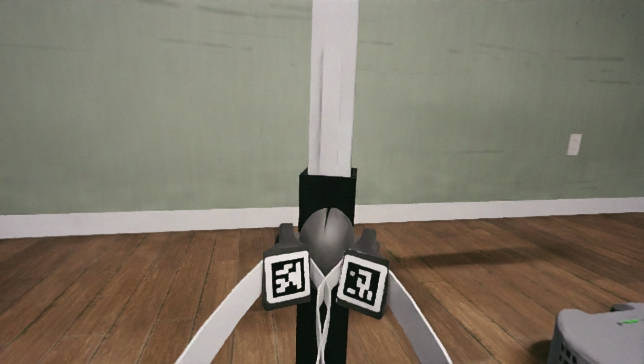

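Too high. Lower 2 cm.

{"fn": "execute_actions", "kwargs": {"actions": [{"r2":{"joints":{"gripper_m":0.06,"lift_m":0.33}}}], "cameras": []}}

{"fn": "execute_actions", "kwargs": {"actions": [{"r2":{"joints":{"arm_m":0.14}}}], "cameras": []}}

{"fn": "execute_actions", "kwargs": {"actions": [{"r2":{"joints":{"gripper_m":-0.03}}}], "cameras": ["r2_wrist_camera"]}}

{"fn": "execute_actions", "kwargs": {"actions": [{"r2":{"joints":{"arm_m":0.11}}}], "cameras": ["r2_wrist_camera","r2_head_camera"]}}

Scene clock: 176.10 s.
r1.base_odometry: x=-1.156 y=-3.162 heading=+0.880 (m, m, rad; r1's odometry frame)
r1.turned_by_wheels: +0.000 (rad since the last result)
r1.turned_by_imu: +0.000 (rad since the last result)
r1.base_tilt: forward=-0.9 right=-0.2 (deg)
r1.lidar_m: 1.31 2.71 1.96 1.88 1.78 1.29 1.24 1.28 1.74 0.60 0.93 1.52
r1.head_depth_mm: 2423 2680 2949 2406 1847 1492 1261 / 2471 2692 2989 2372 1826 1523 1284 / 2434 2702 2953 2320 1748 - 1219 / 2457 2693 2910 2307 774 - 1172 / 2436 2701 2912 2300 1717 1389 1222 / 2448 2713 2920 2252 1764 1368 1226 / 2450 2709 2920 2249 1750 1249 1214
r1.base_status: not commanded
r1.joint_positions: lift_m=+0.620 arm_m=+0.230 wrist_yaw_rad=+0.006 wrist_pitch_rad=-0.024 wrist_roll_rad=-0.016 gripper_m=-0.019 head_pan_rad=-1.563 head_tilt_rad=-0.593
r1.joint_status: not commanded
r1.motor_effort: left_wheel=+1(0) right_wheel=-3(2) lift_m=+33(33) arm_m=+5(4) wrist_yaw_rad=-6(6) wrist_pitch_rad=+7(7) wrist_roll_rad=+0(0) gripper_m=-21(21) head_pan_rad=-2(4) head_tilt_rad=-4(4) (%)
r1.hand_pose: x=-0.0200 y=-0.6302 z=+0.7283 quat_wxyz=(+0.713, +0.011, -0.701, -0.007) (m; r1's base frame)
r1.wrist_depth_mm: 101 97 110 125 148 - - / - - - 138 - - - / - - - 141 - - - / - - - 146 - - - / - - - 149 - - - / - - - 156 174 - - / - - - 166 - - -
r2.base_odometry: x=-2.932 y=-0.018 heading=-1.294 (m, m, rad; r2's odometry frame)
r2.turned_by_wheels: +0.000 (rad since the last result)
r2.turned_by_imu: +0.000 (rad since the last result)
r2.base_tilt: forward=+0.6 right=+0.6 (deg)
r2.lidar_m: 2.08 2.09 2.44 0.77 5.23 0.98 2.69 2.70 0.93 0.57 1.79 2.09
r2.head_depth_mm: 1908 782 811 1523 1386 1233 1118 / 1849 2093 806 1590 1397 1260 - / 1786 2063 704 1597 1396 - 1137 / 1744 1986 693 1534 1355 1257 1150 / 1683 1936 1798 1614 1425 1263 1137 / 1649 1906 1885 1621 1425 1260 1139 / 1592 1829 1914 1637 1431 1276 1141
r2.base_status: not commanded
r2.joint_positions: lift_m=+0.330 arm_m=+0.100 wrist_yaw_rad=-0.003 wrist_pitch_rad=-0.017 wrist_roll_rad=+0.006 gripper_m=+0.060 head_pan_rad=-1.563 head_tilt_rad=-0.890
r2.joint_status: all done
r2.motor_effort: left_wheel=+1(1) right_wheel=-1(1) lift_m=+24(24) arm_m=-5(5) wrist_yaw_rad=+4(5) wrist_pitch_rad=+9(8) wrist_roll_rad=-2(2) gripper_m=+0(85) head_pan_rad=-2(3) head_tilt_rad=-6(6) (%)
r2.hand_pose: x=-0.0223 y=-0.5011 z=+0.4403 quat_wxyz=(+0.705, +0.005, -0.709, -0.008) (m; r2's base frame)
r2.wrist_depth_mm: - - - - - - - / - - - - - - - / - - - - - - - / - - - 231 - - - / - - - 237 - - - / 886 914 819 249 - - - / 688 701 696 655 729 761 533
pictures: none
No camera images: the call's "cameras" was empty. Leave "cameras" out to get every camera's image.

Scene clock: 177.47 s.
r1.base_odometry: x=-1.156 y=-3.162 heading=+0.880 (m, m, rad; r1's odometry frame)
r1.turned_by_wheels: +0.000 (rad since the last result)
r1.turned_by_imu: +0.000 (rad since the last result)
r1.base_tilt: forward=-1.0 right=-0.4 (deg)
r1.lidar_m: 1.32 2.70 1.96 1.88 1.78 1.29 1.24 1.28 1.73 0.60 0.93 1.52
r1.head_depth_mm: 2426 2671 2972 2394 1830 1496 1260 / 2438 2727 2949 2363 1844 1530 1283 / 2434 2712 2951 2341 1750 - 1214 / 2455 2697 2890 2294 773 - 1166 / 2429 2684 2921 2280 1728 1416 1226 / 2440 2713 2876 2259 1759 1347 1223 / 2439 2666 2926 2231 1746 1236 1216
r1.base_status: not commanded
r1.joint_positions: lift_m=+0.620 arm_m=+0.230 wrist_yaw_rad=+0.006 wrist_pitch_rad=-0.024 wrist_roll_rad=-0.016 gripper_m=-0.019 head_pan_rad=-1.563 head_tilt_rad=-0.593
r1.joint_status: not commanded
r1.motor_effort: left_wheel=+1(1) right_wheel=-3(3) lift_m=+33(33) arm_m=+5(4) wrist_yaw_rad=-6(6) wrist_pitch_rad=+7(7) wrist_roll_rad=+0(0) gripper_m=-21(21) head_pan_rad=-3(4) head_tilt_rad=-4(4) (%)
r1.hand_pose: x=-0.0200 y=-0.6302 z=+0.7283 quat_wxyz=(+0.713, +0.011, -0.701, -0.007) (m; r1's base frame)
r1.wrist_depth_mm: 101 97 110 125 147 - - / - - - 138 - - - / - - - 141 - - - / - - - 146 - - - / - - - 149 - - - / - - - 156 175 - - / - - - 167 - - -
r2.base_odometry: x=-2.932 y=-0.018 heading=-1.294 (m, m, rad; r2's odometry frame)
r2.turned_by_wheels: +0.000 (rad since the last result)
r2.turned_by_imu: +0.000 (rad since the last result)
r2.base_tilt: forward=+0.6 right=+0.6 (deg)
r2.lidar_m: 2.09 2.09 2.44 0.77 5.22 0.98 2.69 2.70 0.93 0.57 1.80 2.09
r2.head_depth_mm: 1917 780 812 1522 1389 1241 1112 / 1848 2076 810 1587 1402 1252 - / 1798 2048 703 1598 1401 - 1150 / 1735 1973 695 1551 1376 1254 1142 / 1687 1947 1796 1614 1421 1263 1136 / 1641 1894 1892 1625 1426 1266 1138 / 1590 1836 1907 1637 1439 1271 1143
r2.base_status: not commanded
r2.joint_positions: lift_m=+0.330 arm_m=+0.140 wrist_yaw_rad=-0.003 wrist_pitch_rad=-0.017 wrist_roll_rad=+0.006 gripper_m=+0.060 head_pan_rad=-1.563 head_tilt_rad=-0.890
r2.joint_status: all done
r2.motor_effort: left_wheel=+1(1) right_wheel=-1(1) lift_m=+24(24) arm_m=+6(6) wrist_yaw_rad=+4(4) wrist_pitch_rad=+8(9) wrist_roll_rad=-2(2) gripper_m=+0(0) head_pan_rad=-2(1) head_tilt_rad=-7(6) (%)
r2.hand_pose: x=-0.0223 y=-0.5404 z=+0.4403 quat_wxyz=(+0.705, +0.005, -0.709, -0.008) (m; r2's base frame)
r2.wrist_depth_mm: - - - 179 - - - / - - - 186 - - - / - - - 190 - - - / - - - 189 - - - / - - - 195 - - - / 881 935 820 204 - - - / 689 694 709 210 719 728 554
pictures: none
No camera images: the call's "cameras" was empty. Leave "cameras" out to get every camera's image.

Scene clock: 178.83 s.
r1.base_odometry: x=-1.156 y=-3.162 heading=+0.880 (m, m, rad; r1's odometry frame)
r1.turned_by_wheels: +0.000 (rad since the last result)
r1.turned_by_imu: +0.000 (rad since the last result)
r1.base_tilt: forward=-0.9 right=-0.5 (deg)
r1.lidar_m: 1.31 2.70 1.96 1.89 1.78 1.29 1.24 1.28 1.73 0.60 0.93 1.52
r1.head_depth_mm: 2454 2691 2964 2423 1837 1492 1258 / 2435 2700 2957 2366 1834 1527 1283 / 2449 2696 2955 2327 1747 - 1217 / 2460 2724 2922 2299 773 - 1168 / 2443 2710 2917 2276 1730 1381 1220 / 2444 2713 2930 2275 1768 1345 1221 / 2425 2705 2920 2232 1758 1231 1211
r1.base_status: not commanded
r1.joint_positions: lift_m=+0.620 arm_m=+0.230 wrist_yaw_rad=+0.006 wrist_pitch_rad=-0.024 wrist_roll_rad=-0.016 gripper_m=-0.019 head_pan_rad=-1.563 head_tilt_rad=-0.593
r1.joint_status: not commanded
r1.motor_effort: left_wheel=+1(1) right_wheel=-3(3) lift_m=+33(33) arm_m=+5(5) wrist_yaw_rad=-6(6) wrist_pitch_rad=+7(7) wrist_roll_rad=+0(0) gripper_m=-20(20) head_pan_rad=-4(4) head_tilt_rad=-4(4) (%)
r1.hand_pose: x=-0.0200 y=-0.6302 z=+0.7283 quat_wxyz=(+0.713, +0.011, -0.701, -0.007) (m; r1's base frame)
r1.wrist_depth_mm: 101 97 110 125 147 - - / - - - 137 - - - / - - - 140 - - - / - - - 147 - - - / - - - 149 - - - / - - - 156 175 - - / - - - 166 - - -
r2.base_odometry: x=-2.932 y=-0.018 heading=-1.294 (m, m, rad; r2's odometry frame)
r2.turned_by_wheels: +0.000 (rad since the last result)
r2.turned_by_imu: +0.000 (rad since the last result)
r2.base_tilt: forward=+0.5 right=+0.6 (deg)
r2.lidar_m: 2.09 2.09 2.44 0.77 5.21 0.98 2.69 2.70 0.93 0.57 1.79 2.09
r2.head_depth_mm: 1902 782 813 1538 1388 1245 1114 / 1854 2100 809 1592 1404 1252 - / 1790 2074 703 1607 1395 - 1149 / 1731 1972 693 1556 1380 1253 1146 / 1679 1942 1799 1618 1417 1261 1135 / 1636 1892 1911 1628 1423 1264 1138 / 1579 1839 1926 1639 1428 1272 1143
r2.base_status: not commanded
r2.joint_positions: lift_m=+0.330 arm_m=+0.140 wrist_yaw_rad=+0.003 wrist_pitch_rad=-0.015 wrist_roll_rad=+0.006 gripper_m=-0.029 head_pan_rad=-1.563 head_tilt_rad=-0.890
r2.joint_status: all done
r2.motor_effort: left_wheel=+2(2) right_wheel=-3(2) lift_m=+24(24) arm_m=+4(6) wrist_yaw_rad=-3(4) wrist_pitch_rad=+7(8) wrist_roll_rad=-2(2) gripper_m=-19(100) head_pan_rad=-4(2) head_tilt_rad=-5(6) (%)
r2.hand_pose: x=-0.0207 y=-0.5406 z=+0.4408 quat_wxyz=(+0.705, +0.007, -0.709, -0.005) (m; r2's base frame)
r2.wrist_depth_mm: - - - 180 - - - / - - - 185 - - - / - - - 194 - - - / - - - 189 - - - / - - - 191 - - - / 896 900 948 200 - - - / 695 711 707 211 727 744 557
pictures: r2_wrist_camera
Images, in order (width x height): r2_wrist_camera 644x364.

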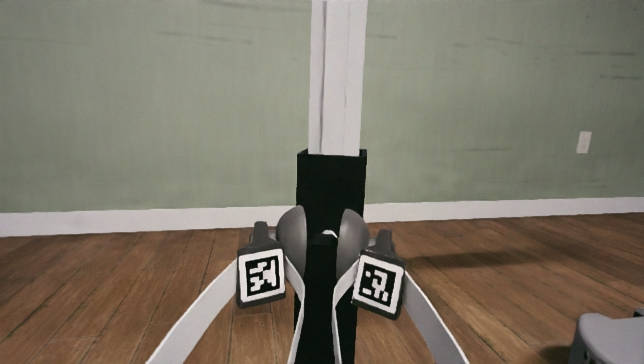

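Scene clock: 180.37 s.
r1.base_odometry: x=-1.156 y=-3.162 heading=+0.880 (m, m, rad; r1's odometry frame)
r1.turned_by_wheels: +0.000 (rad since the last result)
r1.turned_by_imu: +0.000 (rad since the last result)
r1.base_tilt: forward=-0.9 right=-0.4 (deg)
r1.lidar_m: 1.31 2.71 1.97 1.88 1.78 1.29 1.24 1.28 1.74 0.61 0.93 1.53
r1.head_depth_mm: 2448 2712 2965 2390 1849 1487 1262 / 2459 2711 2967 2354 1824 1520 1281 / 2453 2709 2968 2323 1753 - 1218 / 2449 2733 2880 2324 773 - 1171 / 2443 2704 2927 2277 1727 1382 1222 / 2428 2720 2904 2261 1763 1382 1225 / 2441 2722 2895 2241 1745 1250 1218
r1.base_status: not commanded
r1.joint_positions: lift_m=+0.620 arm_m=+0.230 wrist_yaw_rad=+0.006 wrist_pitch_rad=-0.024 wrist_roll_rad=-0.016 gripper_m=-0.019 head_pan_rad=-1.563 head_tilt_rad=-0.593
r1.joint_status: not commanded
r1.motor_effort: left_wheel=+1(1) right_wheel=-3(3) lift_m=+33(33) arm_m=+5(5) wrist_yaw_rad=-6(6) wrist_pitch_rad=+7(7) wrist_roll_rad=+0(0) gripper_m=-20(21) head_pan_rad=-3(5) head_tilt_rad=-4(4) (%)
r1.hand_pose: x=-0.0200 y=-0.6302 z=+0.7283 quat_wxyz=(+0.713, +0.011, -0.701, -0.007) (m; r1's base frame)
r1.wrist_depth_mm: 101 97 110 125 147 - - / - - - 136 - - - / - - - 140 - - - / - - - 146 - - - / - - - 149 - - - / - - - 157 175 - - / - - - 165 - - -
r2.base_odometry: x=-2.932 y=-0.018 heading=-1.294 (m, m, rad; r2's odometry frame)
r2.turned_by_wheels: +0.000 (rad since the last result)
r2.turned_by_imu: +0.000 (rad since the last result)
r2.base_tilt: forward=+0.5 right=+0.5 (deg)
r2.lidar_m: 2.09 2.09 2.45 0.77 5.24 0.97 2.70 2.70 0.93 0.57 1.79 2.10
r2.head_depth_mm: 1904 782 812 1527 1386 1241 1120 / 1849 2093 807 1599 1393 1263 - / 1776 2055 706 1595 1391 - 1152 / 1724 1977 694 1550 1378 1253 1145 / 1685 1960 1799 1614 1415 1258 1139 / 1630 1899 1904 1623 1428 1269 1138 / 1583 1833 1922 1635 1437 1271 1143
r2.base_status: not commanded
r2.joint_positions: lift_m=+0.330 arm_m=+0.110 wrist_yaw_rad=-0.002 wrist_pitch_rad=-0.016 wrist_roll_rad=+0.005 gripper_m=-0.029 head_pan_rad=-1.563 head_tilt_rad=-0.890
r2.joint_status: all done
r2.motor_effort: left_wheel=+1(2) right_wheel=-1(3) lift_m=+24(24) arm_m=-5(15) wrist_yaw_rad=+4(4) wrist_pitch_rad=+8(8) wrist_roll_rad=-1(2) gripper_m=-11(20) head_pan_rad=-3(2) head_tilt_rad=-6(6) (%)
r2.hand_pose: x=-0.0220 y=-0.5111 z=+0.4406 quat_wxyz=(+0.706, +0.005, -0.709, -0.007) (m; r2's base frame)
r2.wrist_depth_mm: - - - - - - - / - - - - - - - / - - - - - - - / - - - 221 - - - / - - - - - - - / 888 910 938 - 979 - - / 694 700 733 244 731 743 538
pictures: r2_head_camera (sideways: a quarter turn clockwise sets it upright), r2_wrist_camera
Images, in order (width x height): r2_head_camera 896x504, r2_wrist_camera 644x364.

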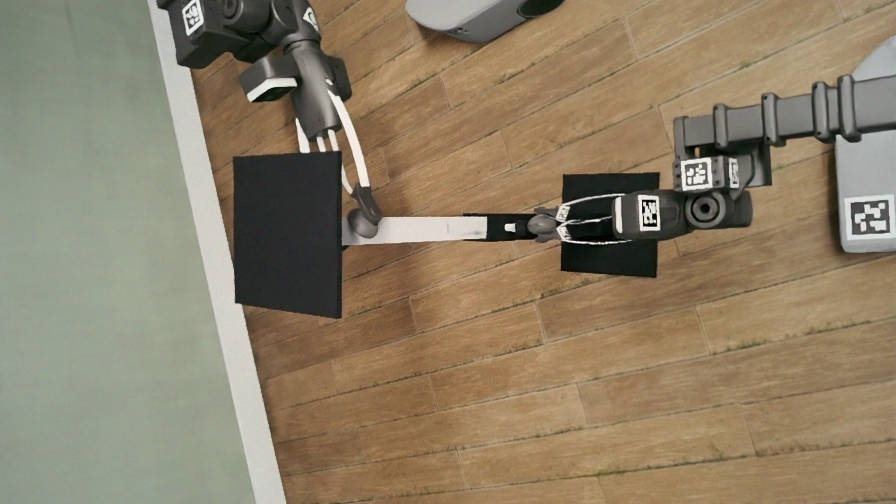

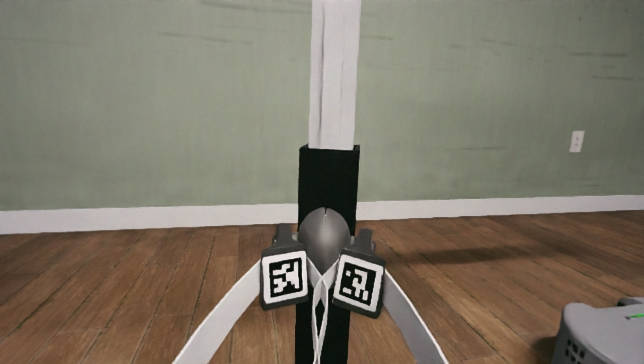

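{"fn": "execute_actions", "kwargs": {"actions": [{"r2":{"joints":{"gripper_m":0.06}},"r1":{"joints":{"lift_m":0.624}}}], "cameras": []}}

{"fn": "execute_actions", "kwargs": {"actions": [{"r2":{"joints":{"arm_m":0.147}}}], "cameras": []}}

{"fn": "execute_actions", "kwargs": {"actions": [{"r2":{"joints":{"gripper_m":-0.06}}}], "cameras": []}}

{"fn": "execute_actions", "kwargs": {"actions": [{"r2":{"joints":{"arm_m":0.13}}}], "cameras": ["r2_wrist_camera","r2_head_camera"]}}

Scene clock: 181.93 s.
r1.base_odometry: x=-1.156 y=-3.162 heading=+0.880 (m, m, rad; r1's odometry frame)
r1.turned_by_wheels: +0.000 (rad since the last result)
r1.turned_by_imu: +0.000 (rad since the last result)
r1.base_tilt: forward=-0.8 right=-0.4 (deg)
r1.lidar_m: 1.32 2.71 1.96 1.88 1.78 1.29 1.24 1.28 1.73 0.61 0.93 1.52
r1.head_depth_mm: 2465 2691 2968 2381 1856 1498 1266 / 2446 2679 2971 2372 1826 1528 1285 / 2442 2702 2967 2349 1743 1596 1201 / 2439 2713 2896 2311 719 - 1167 / 2434 2699 2948 2301 1715 1416 1223 / 2449 2723 2905 2233 1757 1348 1227 / 2450 2683 2923 2244 1761 1248 1216
r1.base_status: not commanded
r1.joint_positions: lift_m=+0.624 arm_m=+0.230 wrist_yaw_rad=+0.006 wrist_pitch_rad=-0.038 wrist_roll_rad=-0.016 gripper_m=-0.019 head_pan_rad=-1.563 head_tilt_rad=-0.593
r1.joint_status: all done
r1.motor_effort: left_wheel=+1(1) right_wheel=-3(2) lift_m=+34(34) arm_m=+5(4) wrist_yaw_rad=-6(6) wrist_pitch_rad=+11(12) wrist_roll_rad=+0(0) gripper_m=-21(21) head_pan_rad=-3(2) head_tilt_rad=-4(4) (%)
r1.hand_pose: x=-0.0200 y=-0.6297 z=+0.7287 quat_wxyz=(+0.713, +0.016, -0.701, -0.011) (m; r1's base frame)
r1.wrist_depth_mm: 103 94 107 124 148 - - / - - - 136 - - - / - - - 140 - - - / - - - 146 - - - / - - - 150 - - - / - - - 157 177 - - / - - - 167 - - -
r2.base_odometry: x=-2.932 y=-0.018 heading=-1.294 (m, m, rad; r2's odometry frame)
r2.turned_by_wheels: +0.000 (rad since the last result)
r2.turned_by_imu: +0.000 (rad since the last result)
r2.base_tilt: forward=+0.5 right=+0.6 (deg)
r2.lidar_m: 2.09 2.09 2.44 0.77 5.21 0.98 2.70 2.70 0.93 0.57 1.79 2.09
r2.head_depth_mm: 1912 776 812 1528 1384 1236 1116 / 1840 2087 807 1586 1399 1259 - / 1789 2065 705 1600 1407 - 1149 / 1741 2002 693 1551 1376 1258 1143 / 1675 1946 1809 1626 1416 1266 1134 / 1621 1888 1880 1630 1431 1265 1141 / 1578 1825 1911 1641 1437 1270 1142
r2.base_status: not commanded
r2.joint_positions: lift_m=+0.330 arm_m=+0.110 wrist_yaw_rad=-0.002 wrist_pitch_rad=-0.016 wrist_roll_rad=+0.005 gripper_m=+0.060 head_pan_rad=-1.563 head_tilt_rad=-0.890
r2.joint_status: all done
r2.motor_effort: left_wheel=+2(1) right_wheel=-1(1) lift_m=+24(24) arm_m=-6(5) wrist_yaw_rad=+3(3) wrist_pitch_rad=+8(8) wrist_roll_rad=-2(2) gripper_m=+0(88) head_pan_rad=-3(2) head_tilt_rad=-6(5) (%)
r2.hand_pose: x=-0.0220 y=-0.5111 z=+0.4406 quat_wxyz=(+0.706, +0.005, -0.709, -0.007) (m; r2's base frame)
r2.wrist_depth_mm: - - - - - - - / - - - - - - - / - - - - - - - / - - - 220 - - - / - - - 225 - - - / 863 902 820 234 - - - / 701 695 707 242 735 740 541
pictures: none
No camera images: the call's "cameras" was empty. Leave "cameras" out to get every camera's image.

Scene clock: 183.23 s.
r1.base_odometry: x=-1.156 y=-3.162 heading=+0.880 (m, m, rad; r1's odometry frame)
r1.turned_by_wheels: +0.000 (rad since the last result)
r1.turned_by_imu: +0.000 (rad since the last result)
r1.base_tilt: forward=-0.9 right=-0.5 (deg)
r1.lidar_m: 1.31 2.71 1.96 1.88 1.78 1.29 1.24 1.28 1.73 0.60 0.93 1.52
r1.head_depth_mm: 2438 2682 2961 2373 1841 1495 1263 / 2449 2685 2968 2348 1819 1535 1282 / 2441 2694 2945 2328 1747 1597 1203 / 2440 2709 2903 2322 721 - 1172 / 2427 2709 2895 2289 1727 1416 1230 / 2433 2720 2909 2255 1760 1347 1225 / 2443 2715 2923 2236 1749 1237 1216
r1.base_status: not commanded
r1.joint_positions: lift_m=+0.624 arm_m=+0.230 wrist_yaw_rad=+0.006 wrist_pitch_rad=-0.038 wrist_roll_rad=-0.016 gripper_m=-0.019 head_pan_rad=-1.563 head_tilt_rad=-0.593
r1.joint_status: not commanded
r1.motor_effort: left_wheel=+1(1) right_wheel=-3(3) lift_m=+34(34) arm_m=+4(4) wrist_yaw_rad=-6(6) wrist_pitch_rad=+11(11) wrist_roll_rad=+0(0) gripper_m=-21(21) head_pan_rad=-2(3) head_tilt_rad=-4(4) (%)
r1.hand_pose: x=-0.0200 y=-0.6297 z=+0.7287 quat_wxyz=(+0.713, +0.016, -0.701, -0.011) (m; r1's base frame)
r1.wrist_depth_mm: 102 94 107 124 147 - - / - - - 137 - - - / - - - 140 - - - / - - - 146 - - - / - - - 150 - - - / - - - 157 177 - - / - - - 168 - - -
r2.base_odometry: x=-2.932 y=-0.018 heading=-1.294 (m, m, rad; r2's odometry frame)
r2.turned_by_wheels: +0.000 (rad since the last result)
r2.turned_by_imu: +0.000 (rad since the last result)
r2.base_tilt: forward=+0.5 right=+0.5 (deg)
r2.lidar_m: 2.09 2.09 2.43 0.77 5.25 0.98 2.69 2.70 0.93 0.57 1.79 2.09
r2.head_depth_mm: 1901 777 812 1531 1392 1236 1117 / 1856 2100 808 1599 1394 1247 - / 1795 2051 705 1606 1403 1208 1150 / 1737 1963 694 1544 1377 1244 1147 / 1677 1947 1804 1623 1411 1261 1136 / 1636 1892 1898 1637 1420 1271 1138 / 1584 1826 1910 1642 1426 1275 1142
r2.base_status: not commanded
r2.joint_positions: lift_m=+0.330 arm_m=+0.147 wrist_yaw_rad=-0.002 wrist_pitch_rad=-0.017 wrist_roll_rad=+0.005 gripper_m=+0.060 head_pan_rad=-1.563 head_tilt_rad=-0.890
r2.joint_status: all done
r2.motor_effort: left_wheel=+1(1) right_wheel=-1(1) lift_m=+24(24) arm_m=+6(6) wrist_yaw_rad=+3(3) wrist_pitch_rad=+8(8) wrist_roll_rad=-1(1) gripper_m=+0(0) head_pan_rad=-2(2) head_tilt_rad=-6(6) (%)
r2.hand_pose: x=-0.0220 y=-0.5474 z=+0.4405 quat_wxyz=(+0.706, +0.005, -0.709, -0.007) (m; r2's base frame)
r2.wrist_depth_mm: - - - 173 - - - / - - - 178 - - - / - - - 184 - - - / - - - 182 - - - / - - - 187 - - - / 883 915 820 197 - - - / 706 694 713 203 737 750 550
pictures: none
No camera images: the call's "cameras" was empty. Leave "cameras" out to get every camera's image.

Scene clock: 184.90 s.
r1.base_odometry: x=-1.156 y=-3.162 heading=+0.880 (m, m, rad; r1's odometry frame)
r1.turned_by_wheels: +0.000 (rad since the last result)
r1.turned_by_imu: +0.000 (rad since the last result)
r1.base_tilt: forward=-0.9 right=-0.3 (deg)
r1.lidar_m: 1.31 2.71 1.96 1.88 1.78 1.29 1.24 1.28 1.73 0.60 0.93 1.53
r1.head_depth_mm: 2429 2668 2970 2391 1843 1495 1267 / 2460 2716 2957 2369 1830 1525 1291 / 2444 2708 2941 2325 1742 1605 1204 / 2429 2694 2887 2303 719 - 1171 / 2438 2718 2936 2292 1721 1392 1223 / 2466 2708 2914 2245 1768 1344 1223 / 2451 2720 2954 2228 1754 1232 1215
r1.base_status: not commanded
r1.joint_positions: lift_m=+0.624 arm_m=+0.230 wrist_yaw_rad=+0.006 wrist_pitch_rad=-0.038 wrist_roll_rad=-0.016 gripper_m=-0.019 head_pan_rad=-1.563 head_tilt_rad=-0.593
r1.joint_status: not commanded
r1.motor_effort: left_wheel=+1(1) right_wheel=-2(3) lift_m=+34(34) arm_m=+5(5) wrist_yaw_rad=-7(7) wrist_pitch_rad=+11(11) wrist_roll_rad=+0(0) gripper_m=-21(21) head_pan_rad=-2(3) head_tilt_rad=-4(4) (%)
r1.hand_pose: x=-0.0200 y=-0.6297 z=+0.7287 quat_wxyz=(+0.713, +0.016, -0.701, -0.011) (m; r1's base frame)
r1.wrist_depth_mm: 103 94 107 123 148 - - / - - - 136 - - - / - - - 141 - - - / - - - 146 - - - / - - - 149 - - - / - - - 156 177 - - / - - - 168 - - -
r2.base_odometry: x=-2.932 y=-0.018 heading=-1.294 (m, m, rad; r2's odometry frame)
r2.turned_by_wheels: +0.000 (rad since the last result)
r2.turned_by_imu: +0.000 (rad since the last result)
r2.base_tilt: forward=+0.6 right=+0.6 (deg)
r2.lidar_m: 2.09 2.09 2.45 0.77 5.27 0.98 2.70 2.69 0.93 0.57 1.79 2.10
r2.head_depth_mm: 1906 776 811 1528 1384 1236 1119 / 1844 2112 807 1586 1392 1239 - / 1780 2066 704 1601 1395 1209 1147 / 1730 1982 692 1547 1388 1247 1142 / 1687 1937 1795 1630 1415 1261 1134 / 1626 1887 1907 1635 1425 1269 1140 / 1590 1823 1911 1630 1429 1273 1134
r2.base_status: not commanded
r2.joint_positions: lift_m=+0.330 arm_m=+0.147 wrist_yaw_rad=+0.003 wrist_pitch_rad=-0.013 wrist_roll_rad=+0.005 gripper_m=-0.059 head_pan_rad=-1.563 head_tilt_rad=-0.890
r2.joint_status: all done
r2.motor_effort: left_wheel=+2(2) right_wheel=-3(3) lift_m=+24(24) arm_m=-2(6) wrist_yaw_rad=-3(4) wrist_pitch_rad=+6(8) wrist_roll_rad=-1(2) gripper_m=-30(100) head_pan_rad=-3(2) head_tilt_rad=-6(7) (%)
r2.hand_pose: x=-0.0206 y=-0.5480 z=+0.4415 quat_wxyz=(+0.706, +0.006, -0.709, -0.004) (m; r2's base frame)
r2.wrist_depth_mm: - - - 173 - - - / - - - 177 - - - / - - - 183 - - - / - - - 180 - - - / - - - 184 - - - / 889 904 - 173 - - - / 704 720 716 201 723 750 543
pictures: none
No camera images: the call's "cameras" was empty. Leave "cameras" out to get every camera's image.

Scene clock: 186.23 s.
r1.base_odometry: x=-1.156 y=-3.162 heading=+0.880 (m, m, rad; r1's odometry frame)
r1.turned_by_wheels: +0.000 (rad since the last result)
r1.turned_by_imu: +0.000 (rad since the last result)
r1.base_tilt: forward=-0.9 right=-0.4 (deg)
r1.lidar_m: 1.31 2.70 1.96 1.88 1.78 1.29 1.24 1.28 1.73 0.61 0.93 1.52
r1.head_depth_mm: 2432 2708 2960 2399 1831 1495 1260 / 2443 2697 2944 2361 1823 1520 1281 / 2447 2687 2977 2331 1702 1599 1205 / 2416 2700 2911 2320 740 - 1171 / 2462 2697 2911 2285 1716 1385 1223 / 2440 2687 2924 2260 1771 1368 1223 / 2446 2708 2911 2242 1751 1253 1221
r1.base_status: not commanded
r1.joint_positions: lift_m=+0.624 arm_m=+0.230 wrist_yaw_rad=+0.007 wrist_pitch_rad=-0.087 wrist_roll_rad=-0.016 gripper_m=-0.019 head_pan_rad=-1.563 head_tilt_rad=-0.593
r1.joint_status: not commanded
r1.motor_effort: left_wheel=+2(2) right_wheel=-4(4) lift_m=+34(34) arm_m=+3(5) wrist_yaw_rad=-7(8) wrist_pitch_rad=+25(29) wrist_roll_rad=+0(0) gripper_m=-20(21) head_pan_rad=-2(3) head_tilt_rad=-4(4) (%)
r1.hand_pose: x=-0.0196 y=-0.6279 z=+0.7162 quat_wxyz=(+0.712, +0.034, -0.701, -0.028) (m; r1's base frame)
r1.wrist_depth_mm: - 80 91 111 143 - - / - - - 133 - - - / - - - 139 - - - / - - - 146 - - - / - - - 151 - - - / - - - 159 182 - - / - - - - - - 936
r2.base_odometry: x=-2.932 y=-0.018 heading=-1.294 (m, m, rad; r2's odometry frame)
r2.turned_by_wheels: +0.000 (rad since the last result)
r2.turned_by_imu: +0.000 (rad since the last result)
r2.base_tilt: forward=+0.5 right=+0.6 (deg)
r2.lidar_m: 2.08 2.09 2.44 0.77 5.26 0.98 2.69 2.70 0.93 0.57 1.79 2.09
r2.head_depth_mm: 1901 776 811 1529 1393 1230 1120 / 1846 2089 800 1584 1402 1261 - / 1786 2049 730 1597 1404 1208 1146 / 1727 1979 717 1544 1373 1257 1145 / 1678 1926 1815 1615 1421 1256 1141 / 1627 1889 1906 1621 1424 1265 1138 / 1574 1829 1914 1641 1442 1273 1141
r2.base_status: not commanded
r2.joint_positions: lift_m=+0.330 arm_m=+0.131 wrist_yaw_rad=+0.005 wrist_pitch_rad=-0.006 wrist_roll_rad=+0.005 gripper_m=-0.052 head_pan_rad=-1.563 head_tilt_rad=-0.890
r2.joint_status: all done
r2.on_its_own: gripper_m is held at -0.053, not at your -0.060, by its stall guard, which is still easing
r2.motor_effort: left_wheel=+3(4) right_wheel=-4(5) lift_m=+24(25) arm_m=-14(24) wrist_yaw_rad=-5(6) wrist_pitch_rad=+3(6) wrist_roll_rad=-1(2) gripper_m=-27(31) head_pan_rad=-3(2) head_tilt_rad=-7(6) (%)
r2.hand_pose: x=-0.0200 y=-0.5320 z=+0.4433 quat_wxyz=(+0.706, +0.004, -0.709, +0.000) (m; r2's base frame)
r2.wrist_depth_mm: - - - 189 - - - / - - - 195 - - - / - - - - - - - / - - - 196 - - - / - - - 201 - - - / 910 945 - 211 - - - / 716 709 713 219 741 759 561
pictures: r2_head_camera (sideways: a quarter turn clockwise sets it upright), r2_wrist_camera
Images, in order (width x height): r2_head_camera 896x504, r2_wrist_camera 644x364.

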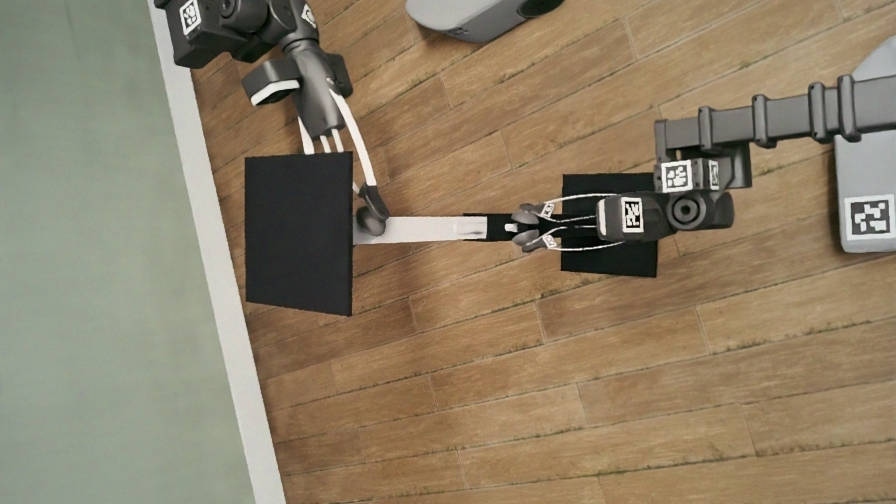

